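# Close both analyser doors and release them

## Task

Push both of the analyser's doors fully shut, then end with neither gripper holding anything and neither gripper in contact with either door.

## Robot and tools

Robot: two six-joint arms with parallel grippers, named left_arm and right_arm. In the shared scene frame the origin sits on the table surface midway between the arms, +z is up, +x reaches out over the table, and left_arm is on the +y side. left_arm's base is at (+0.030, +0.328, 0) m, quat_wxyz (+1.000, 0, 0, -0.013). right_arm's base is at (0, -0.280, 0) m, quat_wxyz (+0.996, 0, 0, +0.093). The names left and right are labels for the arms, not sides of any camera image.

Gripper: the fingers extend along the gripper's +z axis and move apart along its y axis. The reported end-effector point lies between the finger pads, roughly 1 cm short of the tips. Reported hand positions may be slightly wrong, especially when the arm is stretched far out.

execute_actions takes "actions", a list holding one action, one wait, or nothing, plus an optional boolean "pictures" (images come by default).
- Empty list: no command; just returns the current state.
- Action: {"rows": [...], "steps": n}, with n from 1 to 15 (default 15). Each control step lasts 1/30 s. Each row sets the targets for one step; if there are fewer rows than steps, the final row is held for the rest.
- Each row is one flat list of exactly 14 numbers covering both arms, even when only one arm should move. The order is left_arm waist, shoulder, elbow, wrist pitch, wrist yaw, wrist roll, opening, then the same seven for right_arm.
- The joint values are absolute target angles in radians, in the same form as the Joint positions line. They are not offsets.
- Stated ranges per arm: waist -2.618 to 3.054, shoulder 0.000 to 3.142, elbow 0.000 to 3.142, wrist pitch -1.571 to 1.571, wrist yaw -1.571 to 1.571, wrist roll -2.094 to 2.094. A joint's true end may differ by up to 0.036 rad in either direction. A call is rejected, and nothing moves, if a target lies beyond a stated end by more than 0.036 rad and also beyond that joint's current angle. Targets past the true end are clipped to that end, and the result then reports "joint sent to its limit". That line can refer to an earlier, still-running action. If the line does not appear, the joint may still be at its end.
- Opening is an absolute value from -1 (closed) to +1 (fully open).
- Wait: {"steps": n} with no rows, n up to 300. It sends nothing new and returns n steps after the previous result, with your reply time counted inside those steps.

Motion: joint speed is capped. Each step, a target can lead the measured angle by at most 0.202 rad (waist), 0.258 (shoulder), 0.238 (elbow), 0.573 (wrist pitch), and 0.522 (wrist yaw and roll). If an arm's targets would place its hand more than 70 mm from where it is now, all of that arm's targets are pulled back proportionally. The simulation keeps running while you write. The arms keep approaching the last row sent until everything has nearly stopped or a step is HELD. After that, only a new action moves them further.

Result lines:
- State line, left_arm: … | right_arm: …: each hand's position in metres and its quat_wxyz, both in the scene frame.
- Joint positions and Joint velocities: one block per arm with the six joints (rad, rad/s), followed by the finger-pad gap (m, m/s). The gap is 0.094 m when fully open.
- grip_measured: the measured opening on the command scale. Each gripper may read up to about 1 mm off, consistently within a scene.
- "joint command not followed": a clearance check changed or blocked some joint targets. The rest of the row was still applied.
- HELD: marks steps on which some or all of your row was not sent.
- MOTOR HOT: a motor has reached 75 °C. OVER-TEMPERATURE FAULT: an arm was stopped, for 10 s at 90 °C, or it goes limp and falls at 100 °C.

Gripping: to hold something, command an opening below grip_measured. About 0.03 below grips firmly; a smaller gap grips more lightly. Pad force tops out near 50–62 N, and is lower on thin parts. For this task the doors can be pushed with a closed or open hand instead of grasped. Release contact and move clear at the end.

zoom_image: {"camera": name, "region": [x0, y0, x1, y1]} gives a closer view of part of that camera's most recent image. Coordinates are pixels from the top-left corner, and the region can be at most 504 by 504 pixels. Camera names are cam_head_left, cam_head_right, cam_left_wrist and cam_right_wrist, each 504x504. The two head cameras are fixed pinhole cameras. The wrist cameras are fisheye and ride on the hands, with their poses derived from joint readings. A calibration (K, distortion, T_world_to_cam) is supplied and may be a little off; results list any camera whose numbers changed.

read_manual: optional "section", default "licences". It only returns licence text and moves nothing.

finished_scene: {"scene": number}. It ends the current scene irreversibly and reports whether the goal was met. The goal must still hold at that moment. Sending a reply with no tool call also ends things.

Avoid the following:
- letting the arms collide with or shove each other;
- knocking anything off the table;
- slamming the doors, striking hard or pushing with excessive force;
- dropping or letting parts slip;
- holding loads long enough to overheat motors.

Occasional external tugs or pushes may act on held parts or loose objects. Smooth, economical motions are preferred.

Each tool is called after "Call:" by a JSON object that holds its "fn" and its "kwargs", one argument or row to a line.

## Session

Call:
{"fn": "execute_actions", "kwargs": {
  "actions": []
}}

Scene clock: 0.00 s of 4800.00 s.
left_arm: end_effector_position=(+0.5941, +0.5824, +0.3828) grip_measured=+1.000 end_effector_quat_wxyz=(+0.550, -0.053, +0.824, +0.125) | right_arm: end_effector_position=(+0.2065, -0.3794, +0.1689) grip_measured=+1.000 end_effector_quat_wxyz=(+0.075, +0.340, +0.935, +0.070)
Joint positions: left_arm=[ 0.498  2.254  2.652 -0.777  0.171  0.226  0.094] | right_arm=[-0.772  1.304  1.223 -1.376 -0.17   0.122  0.094]
Joint velocities: left_arm=[-0.007 -0.002 -0.002 -0.066 -0.037 -0.051  0.   ] | right_arm=[ 0.002 -0.012 -0.027 -0.007  0.022  0.051  0.   ]
camera_calibration (this result's frames):
cam_left_wrist: T_world_to_cam=[[0.175072, -0.925144, -0.336836, 0.566618], [-0.899903, -0.0115758, -0.435936, 0.745803], [0.399404, 0.379441, -0.834567, -0.0410604], [0, 0, 0, 1]] pos_world=[0.588351, 0.548416, 0.481712]
cam_right_wrist: T_world_to_cam=[[-0.637664, -0.749519, -0.177779, -0.120012], [-0.752115, 0.555921, 0.353941, 0.346926], [-0.166455, 0.359406, -0.918216, 0.412665], [0, 0, 0, 1]] pos_world=[0.253091, -0.431129, 0.234788]

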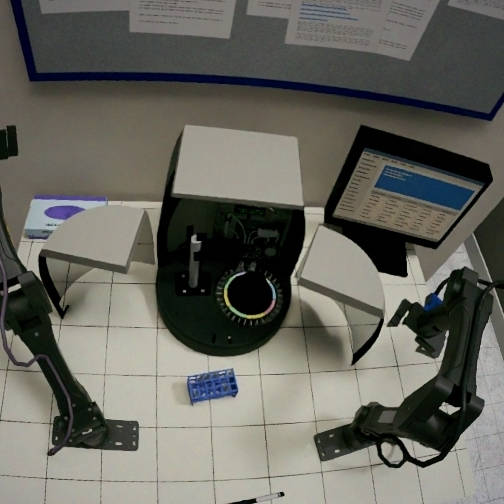

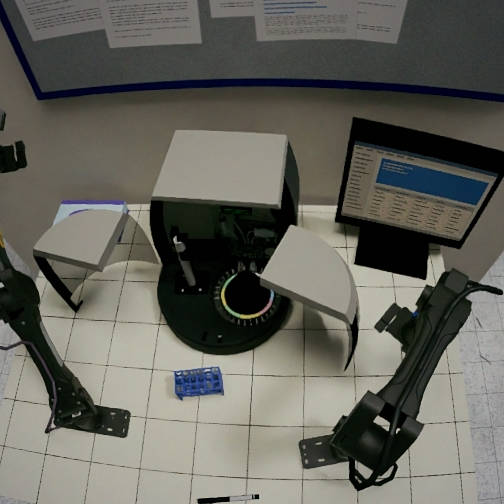

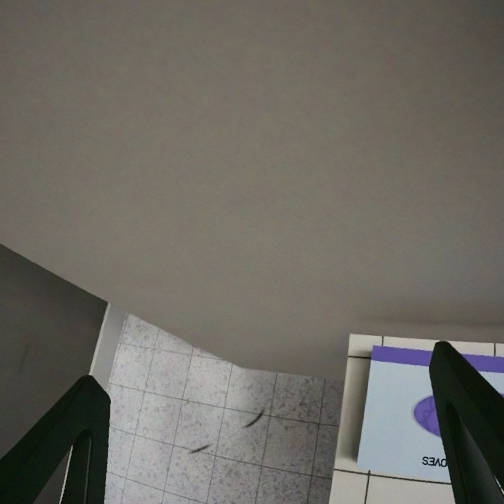

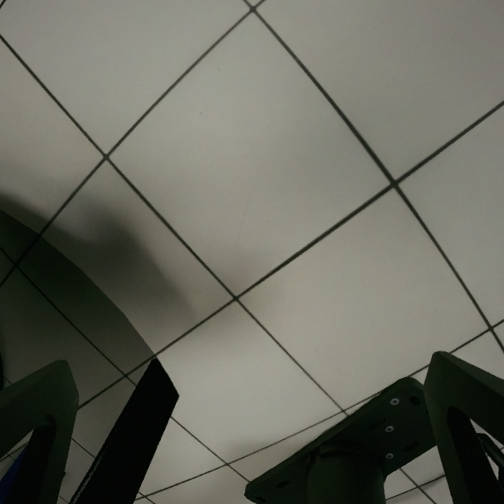

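Call:
{"fn": "execute_actions", "kwargs": {
  "actions": [
    {"rows":[[0.455,1.31,1.135,-1.126,0,-0.979,-1,-0.79,0.705,0.685,-0.88,0,-1.537,-1]],"steps":15}
  ],
  "pictures": false
}}

Call:
{"fn": "execute_actions", "kwargs": {
  "actions": [
    {"steps":25}
  ]
}}

Scene clock: 4.37 s of 4800.00 s.
left_arm: end_effector_position=(+0.3350, +0.4663, +0.3155) grip_measured=-0.998 end_effector_quat_wxyz=(+0.362, -0.548, +0.749, -0.084) | right_arm: end_effector_position=(+0.1756, -0.3958, +0.1417) grip_measured=-0.977 end_effector_quat_wxyz=(+0.184, -0.323, +0.896, -0.243)
Joint positions: left_arm=[ 0.461  1.276  1.55  -1.083  0.02  -0.837  0.   ] | right_arm=[-0.783  0.71   0.683 -0.924 -0.011 -1.284  0.001]
Joint velocities: left_arm=[ 0.002 -1.062 -1.585 -0.242 -0.051 -0.784 -0.   ] | right_arm=[-0.002 -0.012 -0.002  0.154 -0.022 -1.663 -0.001]
Steps of this call (steps 1 to 90: nothing new was sent; then 0.87 s passed at rest; steps 91 to 105: all 15 steps of this action). Readings (joint positions):
91: left_arm=[0.494 2.224 2.607 -0.785 0.151 0.162] | right_arm=[-0.772 1.267 1.174 -1.295 -0.149 0.042]
92: left_arm=[0.490 2.171 2.526 -0.832 0.125 0.082] | right_arm=[-0.775 1.195 1.085 -1.182 -0.120 -0.058]
94: left_arm=[0.479 2.053 2.370 -0.922 0.089 -0.077] | right_arm=[-0.782 1.021 0.910 -1.062 -0.078 -0.255]
98: left_arm=[0.462 1.783 2.063 -1.019 0.051 -0.410] | right_arm=[-0.783 0.730 0.691 -1.008 -0.034 -0.652]
105: the state above

Scene clock: 5.20 s of 4800.00 s.
left_arm: end_effector_position=(+0.2769, +0.4445, +0.1465) grip_measured=-0.998 end_effector_quat_wxyz=(+0.128, -0.644, +0.753, -0.037) | right_arm: end_effector_position=(+0.1792, -0.3997, +0.1455) grip_measured=-0.977 end_effector_quat_wxyz=(+0.156, -0.428, +0.846, -0.276)
Joint positions: left_arm=[ 0.467  1.323  1.129 -1.109  0.004 -0.975  0.   ] | right_arm=[-0.783  0.71   0.683 -0.898 -0.004 -1.53   0.001]
Joint velocities: left_arm=[-0.002 -0.022 -0.007  0.022 -0.066  0.037  0.   ] | right_arm=[-0.017 -0.002  0.002 -0.007  0.037 -0.051 -0.001]
Steps of this call (steps 1 to 25: the robot went on to your last target). Readings (joint positions):
1: left_arm=[0.461 1.252 1.499 -1.090 0.019 -0.859] | right_arm=[-0.783 0.710 0.683 -0.918 -0.009 -1.334]
2: left_arm=[0.461 1.246 1.450 -1.093 0.018 -0.876] | right_arm=[-0.783 0.710 0.683 -0.914 -0.009 -1.373]
4: left_arm=[0.464 1.257 1.348 -1.077 0.017 -0.919] | right_arm=[-0.783 0.710 0.683 -0.908 -0.007 -1.430]
8: left_arm=[0.469 1.295 1.175 -1.077 0.004 -0.955] | right_arm=[-0.783 0.710 0.683 -0.902 -0.005 -1.490]
25: the state above
camera_calibration (this result's frames):
cam_left_wrist: T_world_to_cam=[[0.922949, -0.352275, 0.155135, -0.118793], [-0.381636, -0.784911, 0.488128, 0.420611], [-0.0501882, -0.509723, -0.858874, 0.464037], [0, 0, 0, 1]] pos_world=[0.29345, 0.524825, 0.211666]
cam_right_wrist: T_world_to_cam=[[0.626008, -0.492519, 0.604598, -0.394315], [-0.756916, -0.570278, 0.319158, -0.0982408], [0.187598, -0.657425, -0.729794, -0.103395], [0, 0, 0, 1]] pos_world=[0.191881, -0.318207, 0.1943]

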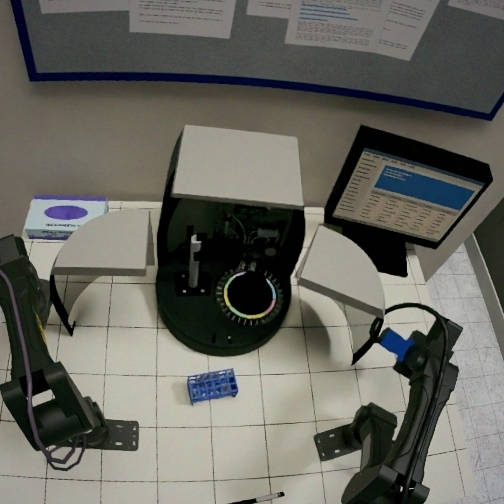

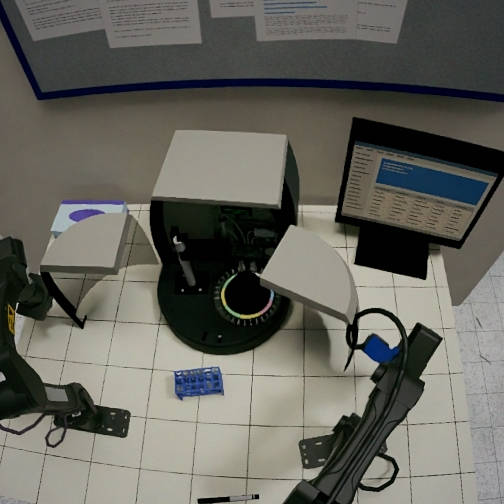

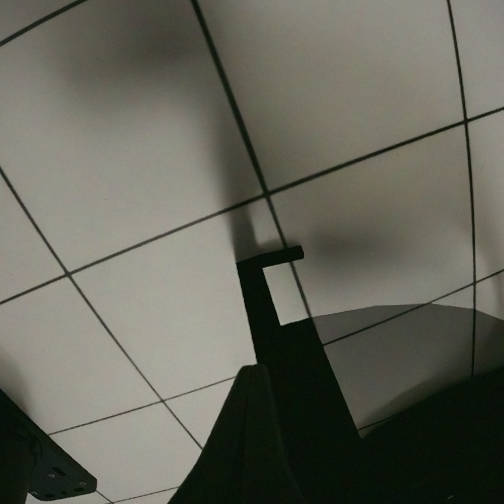

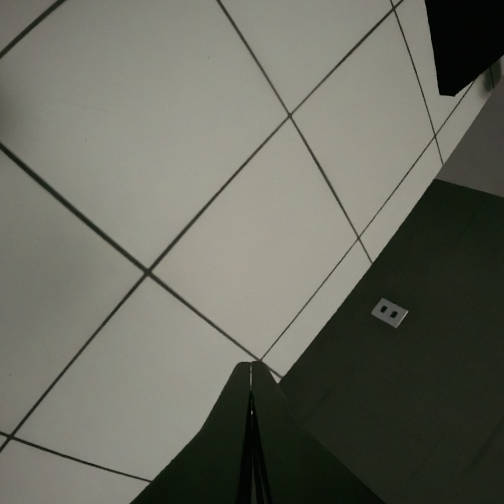

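Call:
{"fn": "execute_actions", "kwargs": {
  "actions": [
    {"rows":[[0.38,1.29,1.12,-1.13,0,-0.979,-1,-0.65,0.78,0.71,-0.82,0,-1.537,-1],[0.33,1.27,1.11,-1.14,0,-0.979,-1,-0.65,0.78,0.71,-0.82,0,-1.537,-1],[0.28,1.25,1.09,-1.15,0,-0.979,-1,-0.47,0.82,0.715,-0.8,0,-1.537,-1],[0.28,1.25,1.09,-1.15,0,-0.979,-1,-0.47,0.82,0.715,-0.8,0,-1.537,-1],[0.24,1.23,1.08,-1.15,0,-0.979,-1,-0.47,0.82,0.715,-0.8,0,-1.537,-1],[0.24,1.23,1.08,-1.15,0,-0.979,-1,-0.35,0.70,0.685,-0.885,0,-1.537,-1],[0.2,1.215,1.07,-1.157,0,-0.979,-1,-0.35,0.70,0.685,-0.885,0,-1.537,-1],[0.2,1.215,1.07,-1.157,0,-0.979,-1,-0.35,0.70,0.685,-0.885,0,-1.537,-1],[0.15,1.19,1.05,-1.165,0,-0.979,-1,-0.23,0.62,0.675,-0.96,0,-1.537,-1],[0.15,1.19,1.05,-1.165,0,-0.979,-1,-0.23,0.62,0.675,-0.96,0,-1.537,-1],[0.1,1.17,1.04,-1.17,0,-0.979,-1,-0.23,0.62,0.675,-0.96,0,-1.537,-1],[0.1,1.17,1.04,-1.17,0,-0.979,-1,-0.11,0.56,0.67,-1.02,0,-1.537,-1],[0.05,1.135,1.02,-1.19,0,-0.979,-1,-0.11,0.56,0.67,-1.02,0,-1.537,-1],[0.05,1.135,1.02,-1.19,0,-0.979,-1,-0.11,0.56,0.67,-1.02,0,-1.537,-1],[0.0,1.1,1.0,-1.21,0,-0.979,-1,0.01,0.51,0.67,-1.06,0,-1.537,-1]],"steps":15}
  ],
  "pictures": false
}}

Call:
{"fn": "execute_actions", "kwargs": {
  "actions": [
    {"steps":8}
  ],
  "pictures": false
}}

Call:
{"fn": "execute_actions", "kwargs": {
  "actions": [
    {"rows":[[-0.07,1.03,0.97,-1.24,0,-0.979,-1,0.05,0.6,0.675,-0.98,0,-1.537,-1],[-0.07,1.03,0.97,-1.24,0,-0.979,-1,0.105,0.655,0.68,-0.925,0,-1.537,-1],[-0.145,0.95,0.935,-1.285,0,-0.979,-1,0.105,0.655,0.68,-0.925,0,-1.537,-1],[-0.145,0.95,0.935,-1.285,0,-0.979,-1,0.105,0.655,0.68,-0.925,0,-1.537,-1],[-0.25,0.95,0.935,-1.285,0,-0.979,-1,0.19,0.68,0.682,-0.9,0,-1.537,-1],[-0.25,0.95,0.935,-1.285,0,-0.979,-1,0.19,0.68,0.682,-0.9,0,-1.537,-1],[-0.35,0.96,0.94,-1.28,0,-0.979,-1,0.275,0.7,0.685,-0.885,0,-1.537,-1],[-0.35,0.96,0.94,-1.28,0,-0.979,-1,0.275,0.7,0.685,-0.885,0,-1.537,-1],[-0.45,0.97,0.945,-1.27,0,-0.979,-1,0.36,0.715,0.688,-0.875,0,-1.537,-1],[-0.45,0.97,0.945,-1.27,0,-0.979,-1,0.36,0.715,0.688,-0.875,0,-1.537,-1],[-0.55,0.98,0.95,-1.265,0,-0.979,-1,0.43,0.79,0.705,-0.82,0,-1.537,-1],[-0.55,0.98,0.95,-1.265,0,-0.979,-1,0.43,0.79,0.705,-0.82,0,-1.537,-1],[-0.67,1.0,0.955,-1.26,0,-0.979,-1,0.5,0.87,0.73,-0.76,0,-1.537,-1],[-0.67,1.0,0.955,-1.26,0,-0.979,-1,0.5,0.87,0.73,-0.76,0,-1.537,-1],[-0.67,1.0,0.955,-1.26,0,-0.979,-1,0.555,0.95,0.755,-0.705,0,-1.537,-1]],"steps":15}
  ],
  "pictures": false
}}

Call:
{"fn": "execute_actions", "kwargs": {
  "actions": [
    {"steps":10}
  ]
}}

Scene clock: 8.13 s of 4800.00 s.
left_arm: end_effector_position=(+0.2678, +0.3408, +0.1522) grip_measured=-0.998 end_effector_quat_wxyz=(+0.135, -0.485, +0.862, -0.062) | right_arm: end_effector_position=(+0.1966, -0.2646, +0.1599) grip_measured=-0.977 end_effector_quat_wxyz=(+0.259, -0.676, +0.649, -0.236)
Joint positions: left_arm=[ 0.067  1.159  1.035 -1.149 -0.012 -0.984  0.   ] | right_arm=[-0.103  0.569  0.68  -0.966  0.012 -1.533  0.001]
Joint velocities: left_arm=[-0.774 -0.491 -0.335 -0.066  0.007  0.037  0.001] | right_arm=[ 1.473 -0.53  -0.071 -0.505  0.066  0.051 -0.   ]
Steps of this call (steps 1 to 15: the robot went on to your last target; steps 16 to 73: nothing new was sent; steps 74 to 88: all 15 steps of this action). Readings (joint positions):
74: left_arm=[0.458 1.322 1.129 -1.109 -0.004 -0.976] | right_arm=[-0.760 0.717 0.683 -0.893 0.005 -1.531]
75: left_arm=[0.434 1.317 1.128 -1.109 -0.018 -0.977] | right_arm=[-0.717 0.733 0.684 -0.881 0.006 -1.531]
77: left_arm=[0.356 1.293 1.117 -1.110 -0.028 -0.981] | right_arm=[-0.594 0.781 0.688 -0.854 0.023 -1.532]
81: left_arm=[0.232 1.242 1.092 -1.121 -0.014 -0.982] | right_arm=[-0.383 0.758 0.682 -0.855 0.010 -1.533]
88: the state above

Scene clock: 8.40 s of 4800.00 s.
left_arm: end_effector_position=(+0.2523, +0.3252, +0.1521) grip_measured=-0.998 end_effector_quat_wxyz=(+0.123, -0.460, +0.877, -0.067) | right_arm: end_effector_position=(+0.1774, -0.2460, +0.1545) grip_measured=-0.977 end_effector_quat_wxyz=(-0.260, +0.714, -0.615, +0.210)
Joint positions: left_arm=[ 0.008  1.114  1.014 -1.191 -0.001 -0.984  0.   ] | right_arm=[ 0.002  0.524  0.677 -1.042  0.006 -1.533  0.001]
Joint velocities: left_arm=[-0.007 -0.002 -0.002 -0.037  0.051  0.066  0.   ] | right_arm=[ 0.012  0.002  0.017 -0.051 -0.037 -0.022  0.001]
Steps of this call (steps 1 to 8: the robot went on to your last target). Readings (joint positions):
1: left_arm=[0.041 1.143 1.025 -1.155 -0.011 -0.984] | right_arm=[-0.055 0.551 0.678 -0.982 0.010 -1.533]
2: left_arm=[0.022 1.129 1.019 -1.165 -0.007 -0.984] | right_arm=[-0.022 0.537 0.677 -0.999 0.007 -1.533]
4: left_arm=[0.009 1.116 1.014 -1.181 -0.003 -0.984] | right_arm=[0.000 0.524 0.677 -1.022 0.006 -1.533]
8: the state above

Scene clock: 8.90 s of 4800.00 s.
left_arm: end_effector_position=(+0.1801, +0.2140, +0.1514) grip_measured=-0.998 end_effector_quat_wxyz=(+0.095, -0.163, +0.977, -0.102) | right_arm: end_effector_position=(+0.1820, -0.1369, +0.1308) grip_measured=-0.977 end_effector_quat_wxyz=(-0.254, +0.856, -0.434, +0.124)
Joint positions: left_arm=[-0.631  0.981  0.95  -1.26  -0.001 -0.988  0.   ] | right_arm=[ 0.485  0.851  0.701 -0.847  0.014 -1.535  0.001]
Joint velocities: left_arm=[-0.784  0.178 -0.012 -0.007  0.051  0.037 -0.001] | right_arm=[ 0.989  1.316  0.359  0.549 -0.007 -0.037 -0.001]
Steps of this call (steps 1 to 15: all 15 steps of this action). Readings (joint positions):
1: left_arm=[-0.002 1.106 1.009 -1.189 -0.006 -0.984] | right_arm=[0.010 0.532 0.677 -1.041 0.007 -1.533]
2: left_arm=[-0.022 1.090 0.998 -1.192 -0.007 -0.984] | right_arm=[0.034 0.556 0.677 -1.029 0.009 -1.533]
4: left_arm=[-0.088 1.028 0.965 -1.207 -0.009 -0.984] | right_arm=[0.082 0.620 0.677 -0.998 0.008 -1.534]
8: left_arm=[-0.284 0.961 0.950 -1.260 -0.007 -0.985] | right_arm=[0.222 0.684 0.677 -0.945 0.012 -1.535]
15: the state above

Scene clock: 9.23 s of 4800.00 s.
left_arm: end_effector_position=(+0.1764, +0.2088, +0.1494) grip_measured=-0.998 end_effector_quat_wxyz=(+0.088, -0.148, +0.980, -0.100) | right_arm: end_effector_position=(+0.1918, -0.1070, +0.1296) grip_measured=-0.977 end_effector_quat_wxyz=(-0.267, +0.867, -0.405, +0.118)
Joint positions: left_arm=[-0.66   0.993  0.95  -1.261  0.003 -0.987  0.   ] | right_arm=[ 0.549  0.955  0.721 -0.744  0.009 -1.535  0.001]
Joint velocities: left_arm=[ 0.007 -0.007  0.012 -0.139  0.051 -0.007  0.   ] | right_arm=[-0.007 -0.007 -0.002  0.037 -0.007 -0.022  0.001]
Steps of this call (steps 1 to 10: the robot went on to your last target). Readings (joint positions):
1: left_arm=[-0.650 0.986 0.950 -1.260 0.002 -0.987] | right_arm=[0.515 0.894 0.712 -0.825 0.013 -1.535]
2: left_arm=[-0.658 0.990 0.950 -1.260 0.003 -0.987] | right_arm=[0.534 0.927 0.718 -0.800 0.011 -1.535]
4: left_arm=[-0.660 0.993 0.950 -1.260 0.003 -0.987] | right_arm=[0.548 0.954 0.721 -0.766 0.009 -1.535]
8: left_arm=[-0.660 0.993 0.950 -1.261 0.003 -0.987] | right_arm=[0.549 0.955 0.721 -0.747 0.009 -1.535]
10: the state above
camera_calibration (this result's frames):
cam_left_wrist: T_world_to_cam=[[0.0900873, -0.983616, 0.156152, 0.169107], [-0.872036, -0.00216815, 0.489437, 0.118704], [-0.48108, -0.180263, -0.857944, 0.348439], [0, 0, 0, 1]] pos_world=[0.255907, 0.229404, 0.214436]
cam_right_wrist: T_world_to_cam=[[0.646345, 0.516077, 0.562052, -0.13887], [0.381751, -0.856484, 0.347422, -0.169416], [0.660685, -0.00999115, -0.750597, 0.0563074], [0, 0, 0, 1]] pos_world=[0.117231, -0.0728719, 0.179175]

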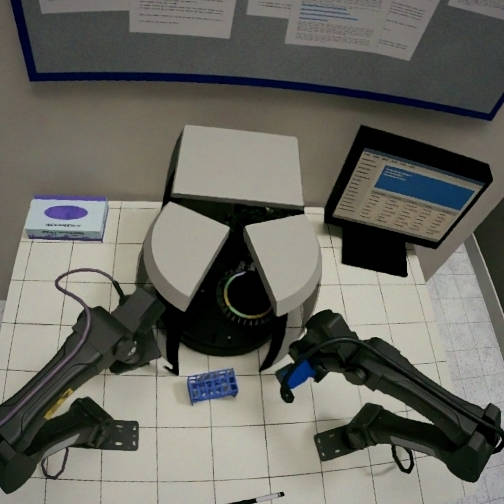

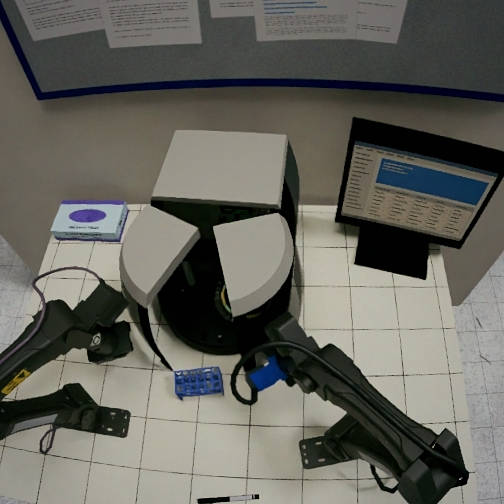

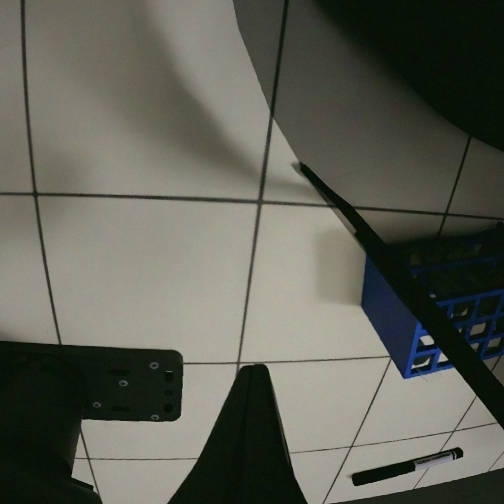

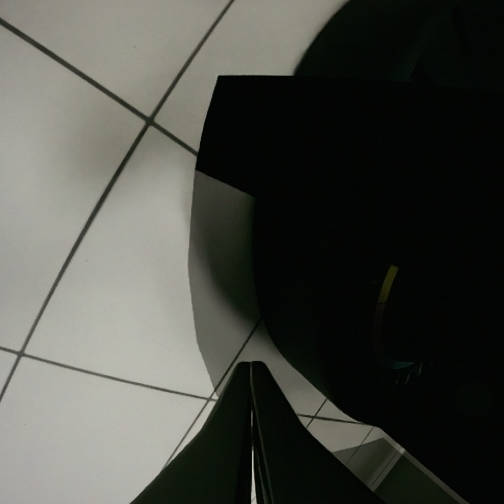

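Call:
{"fn": "execute_actions", "kwargs": {
  "actions": [
    {"rows":[[-0.71,1.04,0.97,-1.24,0,-0.979,-1,0.57,1.0,0.78,-0.68,0,-1.537,-1],[-0.71,1.04,0.97,-1.24,0,-0.979,-1,0.57,1.0,0.78,-0.68,0,-1.537,-1],[-0.75,1.08,0.99,-1.22,0,-0.979,-1,0.585,1.06,0.81,-0.65,0,-1.537,-1],[-0.75,1.08,0.99,-1.22,0,-0.979,-1,0.585,1.06,0.81,-0.65,0,-1.537,-1],[-0.79,1.13,1.02,-1.19,0,-0.979,-1,0.6,1.12,0.84,-0.62,0,-1.537,-1],[-0.79,1.13,1.02,-1.19,0,-0.979,-1,0.6,1.12,0.84,-0.62,0,-1.537,-1],[-0.83,1.19,1.06,-1.16,0,-0.979,-1,0.61,1.17,0.865,-0.59,0,-1.537,-1],[-0.83,1.19,1.06,-1.16,0,-0.979,-1,0.61,1.17,0.865,-0.59,0,-1.537,-1],[-0.87,1.25,1.1,-1.14,0,-0.979,-1,0.63,1.25,0.915,-0.565,0,-1.537,-1],[-0.87,1.25,1.1,-1.14,0,-0.979,-1,0.63,1.25,0.915,-0.565,0,-1.537,-1],[-0.917,1.31,1.14,-1.125,0,-0.979,-1,0.64,1.3,0.93,-0.57,0,-1.537,-1],[-0.917,1.31,1.14,-1.125,0,-0.979,-1,0.64,1.3,0.93,-0.57,0,-1.537,-1],[-0.917,1.31,1.14,-1.125,0,-0.979,-1,0.65,1.36,0.97,-0.56,0,-1.537,-1]],"steps":15}
  ],
  "pictures": false
}}

Call:
{"fn": "execute_actions", "kwargs": {
  "actions": [
    {"steps":12}
  ]
}}

Scene clock: 10.93 s of 4800.00 s.
left_arm: end_effector_position=(+0.1749, +0.1622, +0.1454) grip_measured=-0.998 end_effector_quat_wxyz=(+0.055, -0.097, +0.993, -0.032) | right_arm: end_effector_position=(+0.2177, -0.0431, +0.1216) grip_measured=-0.978 end_effector_quat_wxyz=(-0.237, +0.893, -0.372, +0.092)
Joint positions: left_arm=[-0.878  1.264  1.11  -1.303 -0.058 -1.096  0.   ] | right_arm=[ 0.644  1.303  0.923 -0.677  0.013 -1.525  0.001]
Joint velocities: left_arm=[-0.066  0.066  0.037 -0.066 -0.095 -0.212 -0.   ] | right_arm=[ 0.071  0.134  0.164 -0.3    0.066  0.007  0.   ]
Steps of this call (steps 1 to 30: the robot went on to your last target; steps 31 to 36: nothing new was sent; steps 37 to 51: all 15 steps of this action). Readings (joint positions):
37: left_arm=[-0.666 0.997 0.950 -1.261 -0.001 -0.989] | right_arm=[0.551 0.961 0.726 -0.742 0.010 -1.535]
38: left_arm=[-0.677 1.004 0.951 -1.261 -0.005 -0.992] | right_arm=[0.555 0.972 0.733 -0.740 0.010 -1.535]
40: left_arm=[-0.711 1.036 0.961 -1.263 -0.009 -0.995] | right_arm=[0.569 1.016 0.759 -0.733 0.008 -1.535]
44: left_arm=[-0.793 1.141 1.014 -1.247 -0.011 -0.999] | right_arm=[0.598 1.134 0.820 -0.682 0.004 -1.535]
51: the state above

Scene clock: 11.33 s of 4800.00 s.
left_arm: end_effector_position=(+0.1749, +0.1618, +0.1452) grip_measured=-0.998 end_effector_quat_wxyz=(+0.056, -0.100, +0.993, -0.030) | right_arm: end_effector_position=(+0.2166, -0.0441, +0.1212) grip_measured=-0.978 end_effector_quat_wxyz=(-0.229, +0.895, -0.373, +0.090)
Joint positions: left_arm=[-0.883  1.268  1.112 -1.304 -0.062 -1.108  0.   ] | right_arm=[ 0.645  1.31   0.934 -0.697  0.015 -1.523  0.001]
Joint velocities: left_arm=[ 0.017 -0.022 -0.012 -0.051  0.022  0.007 -0.   ] | right_arm=[ 0.007  0.007  0.002 -0.007  0.022  0.022  0.001]
Steps of this call (steps 1 to 12: the robot went on to your last target). Readings (joint positions):
1: left_arm=[-0.880 1.266 1.111 -1.304 -0.060 -1.100] | right_arm=[0.645 1.306 0.927 -0.685 0.014 -1.524]
2: left_arm=[-0.882 1.267 1.112 -1.304 -0.061 -1.103] | right_arm=[0.645 1.308 0.930 -0.690 0.015 -1.523]
4: left_arm=[-0.882 1.268 1.112 -1.304 -0.062 -1.106] | right_arm=[0.645 1.309 0.932 -0.694 0.015 -1.523]
8: left_arm=[-0.883 1.268 1.112 -1.304 -0.062 -1.107] | right_arm=[0.645 1.310 0.934 -0.697 0.015 -1.523]
12: the state above
camera_calibration (this result's frames):
cam_left_wrist: T_world_to_cam=[[0.0051743, -0.999865, 0.0155945, 0.161507], [-0.831717, 0.00435482, 0.555182, 0.101685], [-0.555175, -0.0158429, -0.831582, 0.31817], [0, 0, 0, 1]] pos_world=[0.260377, 0.166083, 0.205612]
cam_right_wrist: T_world_to_cam=[[0.635066, 0.603918, 0.481638, -0.166611], [0.475292, -0.797009, 0.372658, -0.142823], [0.608924, -0.00774361, -0.79319, 0.0507562], [0, 0, 0, 1]] pos_world=[0.142785, -0.0128185, 0.17373]

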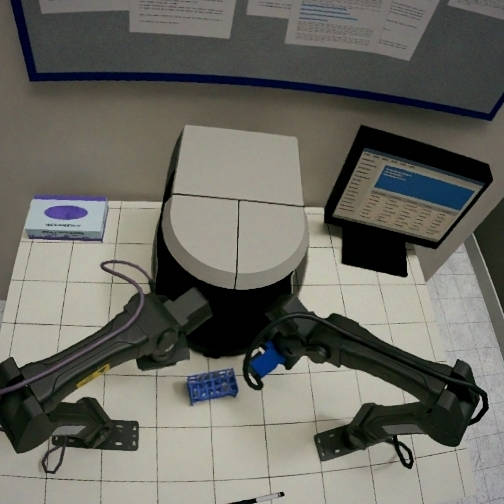

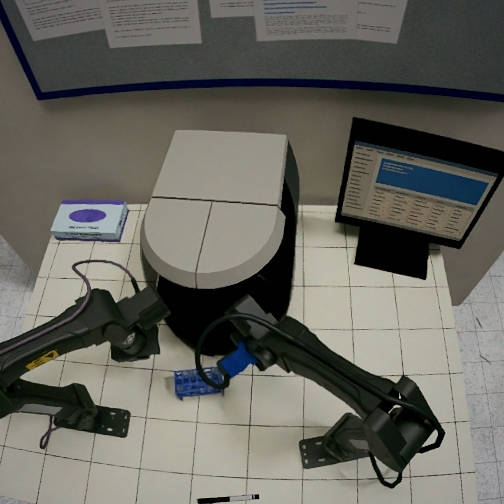

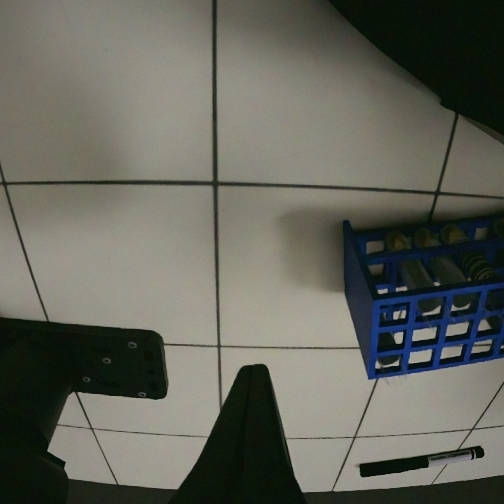

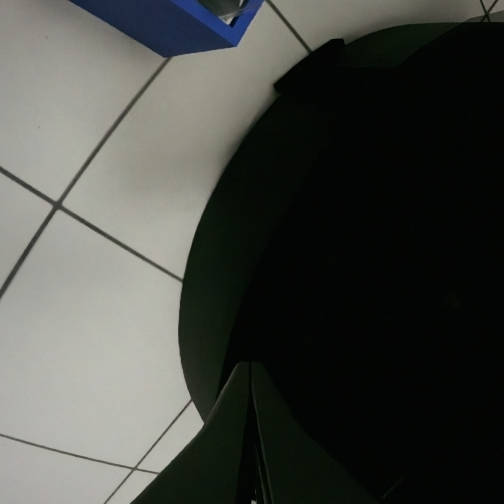

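Call:
{"fn": "execute_actions", "kwargs": {
  "actions": [
    {"rows":[[-0.9,0.957,0.938,-1.281,0,-0.979,-1,0.65,0.9,0.8,-0.75,0,-1.537,-1]],"steps":15}
  ]
}}

Scene clock: 12.07 s of 4800.00 s.
left_arm: end_effector_position=(+0.1398, +0.1875, +0.1534) grip_measured=-0.998 end_effector_quat_wxyz=(+0.079, -0.037, +0.990, -0.109) | right_arm: end_effector_position=(+0.1820, -0.0820, +0.1745) grip_measured=-0.978 end_effector_quat_wxyz=(-0.331, +0.864, -0.357, +0.128)
Joint positions: left_arm=[-0.891  0.951  0.948 -1.298 -0.003 -0.992  0.   ] | right_arm=[ 0.645  0.894  0.797 -0.748  0.014 -1.531  0.001]
Joint velocities: left_arm=[-0.002  0.002  0.012  0.022  0.051  0.095 -0.001] | right_arm=[-0.002 -0.007 -0.007  0.066  0.022 -0.022 -0.001]
Steps of this call (steps 1 to 7: the robot went on to your last target; steps 8 to 22: all 15 steps of this action). Readings (joint positions):
8: left_arm=[-0.883 1.234 1.083 -1.286 -0.060 -1.099] | right_arm=[0.645 1.277 0.909 -0.685 0.015 -1.523]
9: left_arm=[-0.886 1.166 1.026 -1.260 -0.048 -1.075] | right_arm=[0.645 1.212 0.864 -0.684 0.015 -1.524]
11: left_arm=[-0.890 1.025 0.956 -1.286 -0.027 -1.044] | right_arm=[0.645 1.048 0.803 -0.729 0.015 -1.527]
15: left_arm=[-0.891 0.949 0.948 -1.304 -0.012 -1.011] | right_arm=[0.645 0.889 0.797 -0.747 0.014 -1.530]
22: the state above
camera_calibration (this result's frames):
cam_left_wrist: T_world_to_cam=[[-0.132036, -0.978928, 0.155779, 0.181019], [-0.853159, 0.192241, 0.484937, 0.0463343], [-0.504665, -0.0688748, -0.860563, 0.313198], [0, 0, 0, 1]] pos_world=[0.221491, 0.189868, 0.218858]
cam_right_wrist: T_world_to_cam=[[0.540805, 0.512803, 0.666756, -0.170016], [0.428019, -0.850145, 0.306681, -0.160608], [0.724106, 0.11953, -0.679252, 0.0833754], [0, 0, 0, 1]] pos_world=[0.100316, -0.0593206, 0.219248]

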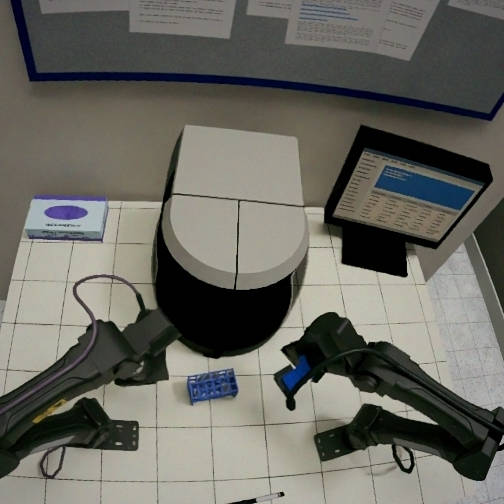

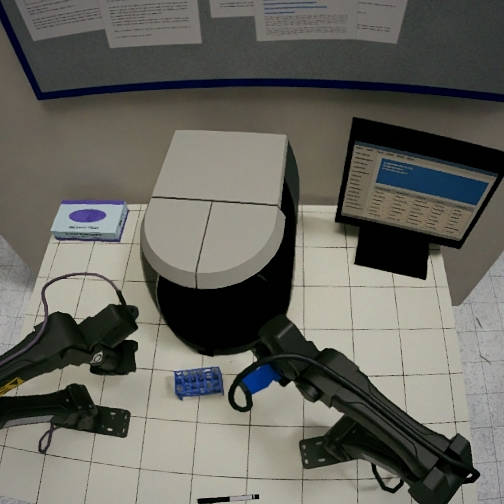

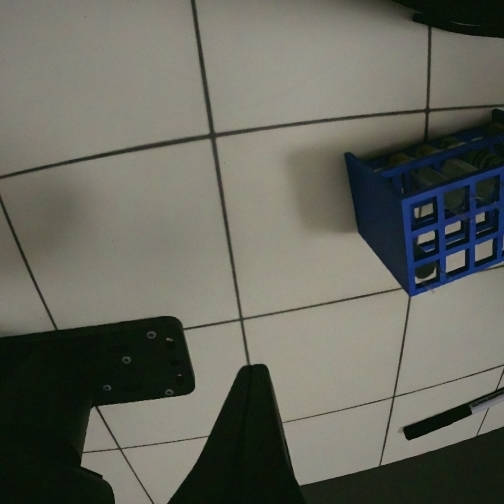

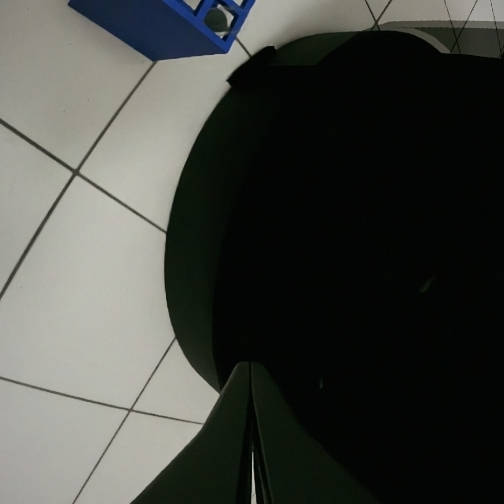

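Call:
{"fn": "finished_scene", "kwargs": {
  "scene": 2
}}

The scene is finished: the task was done.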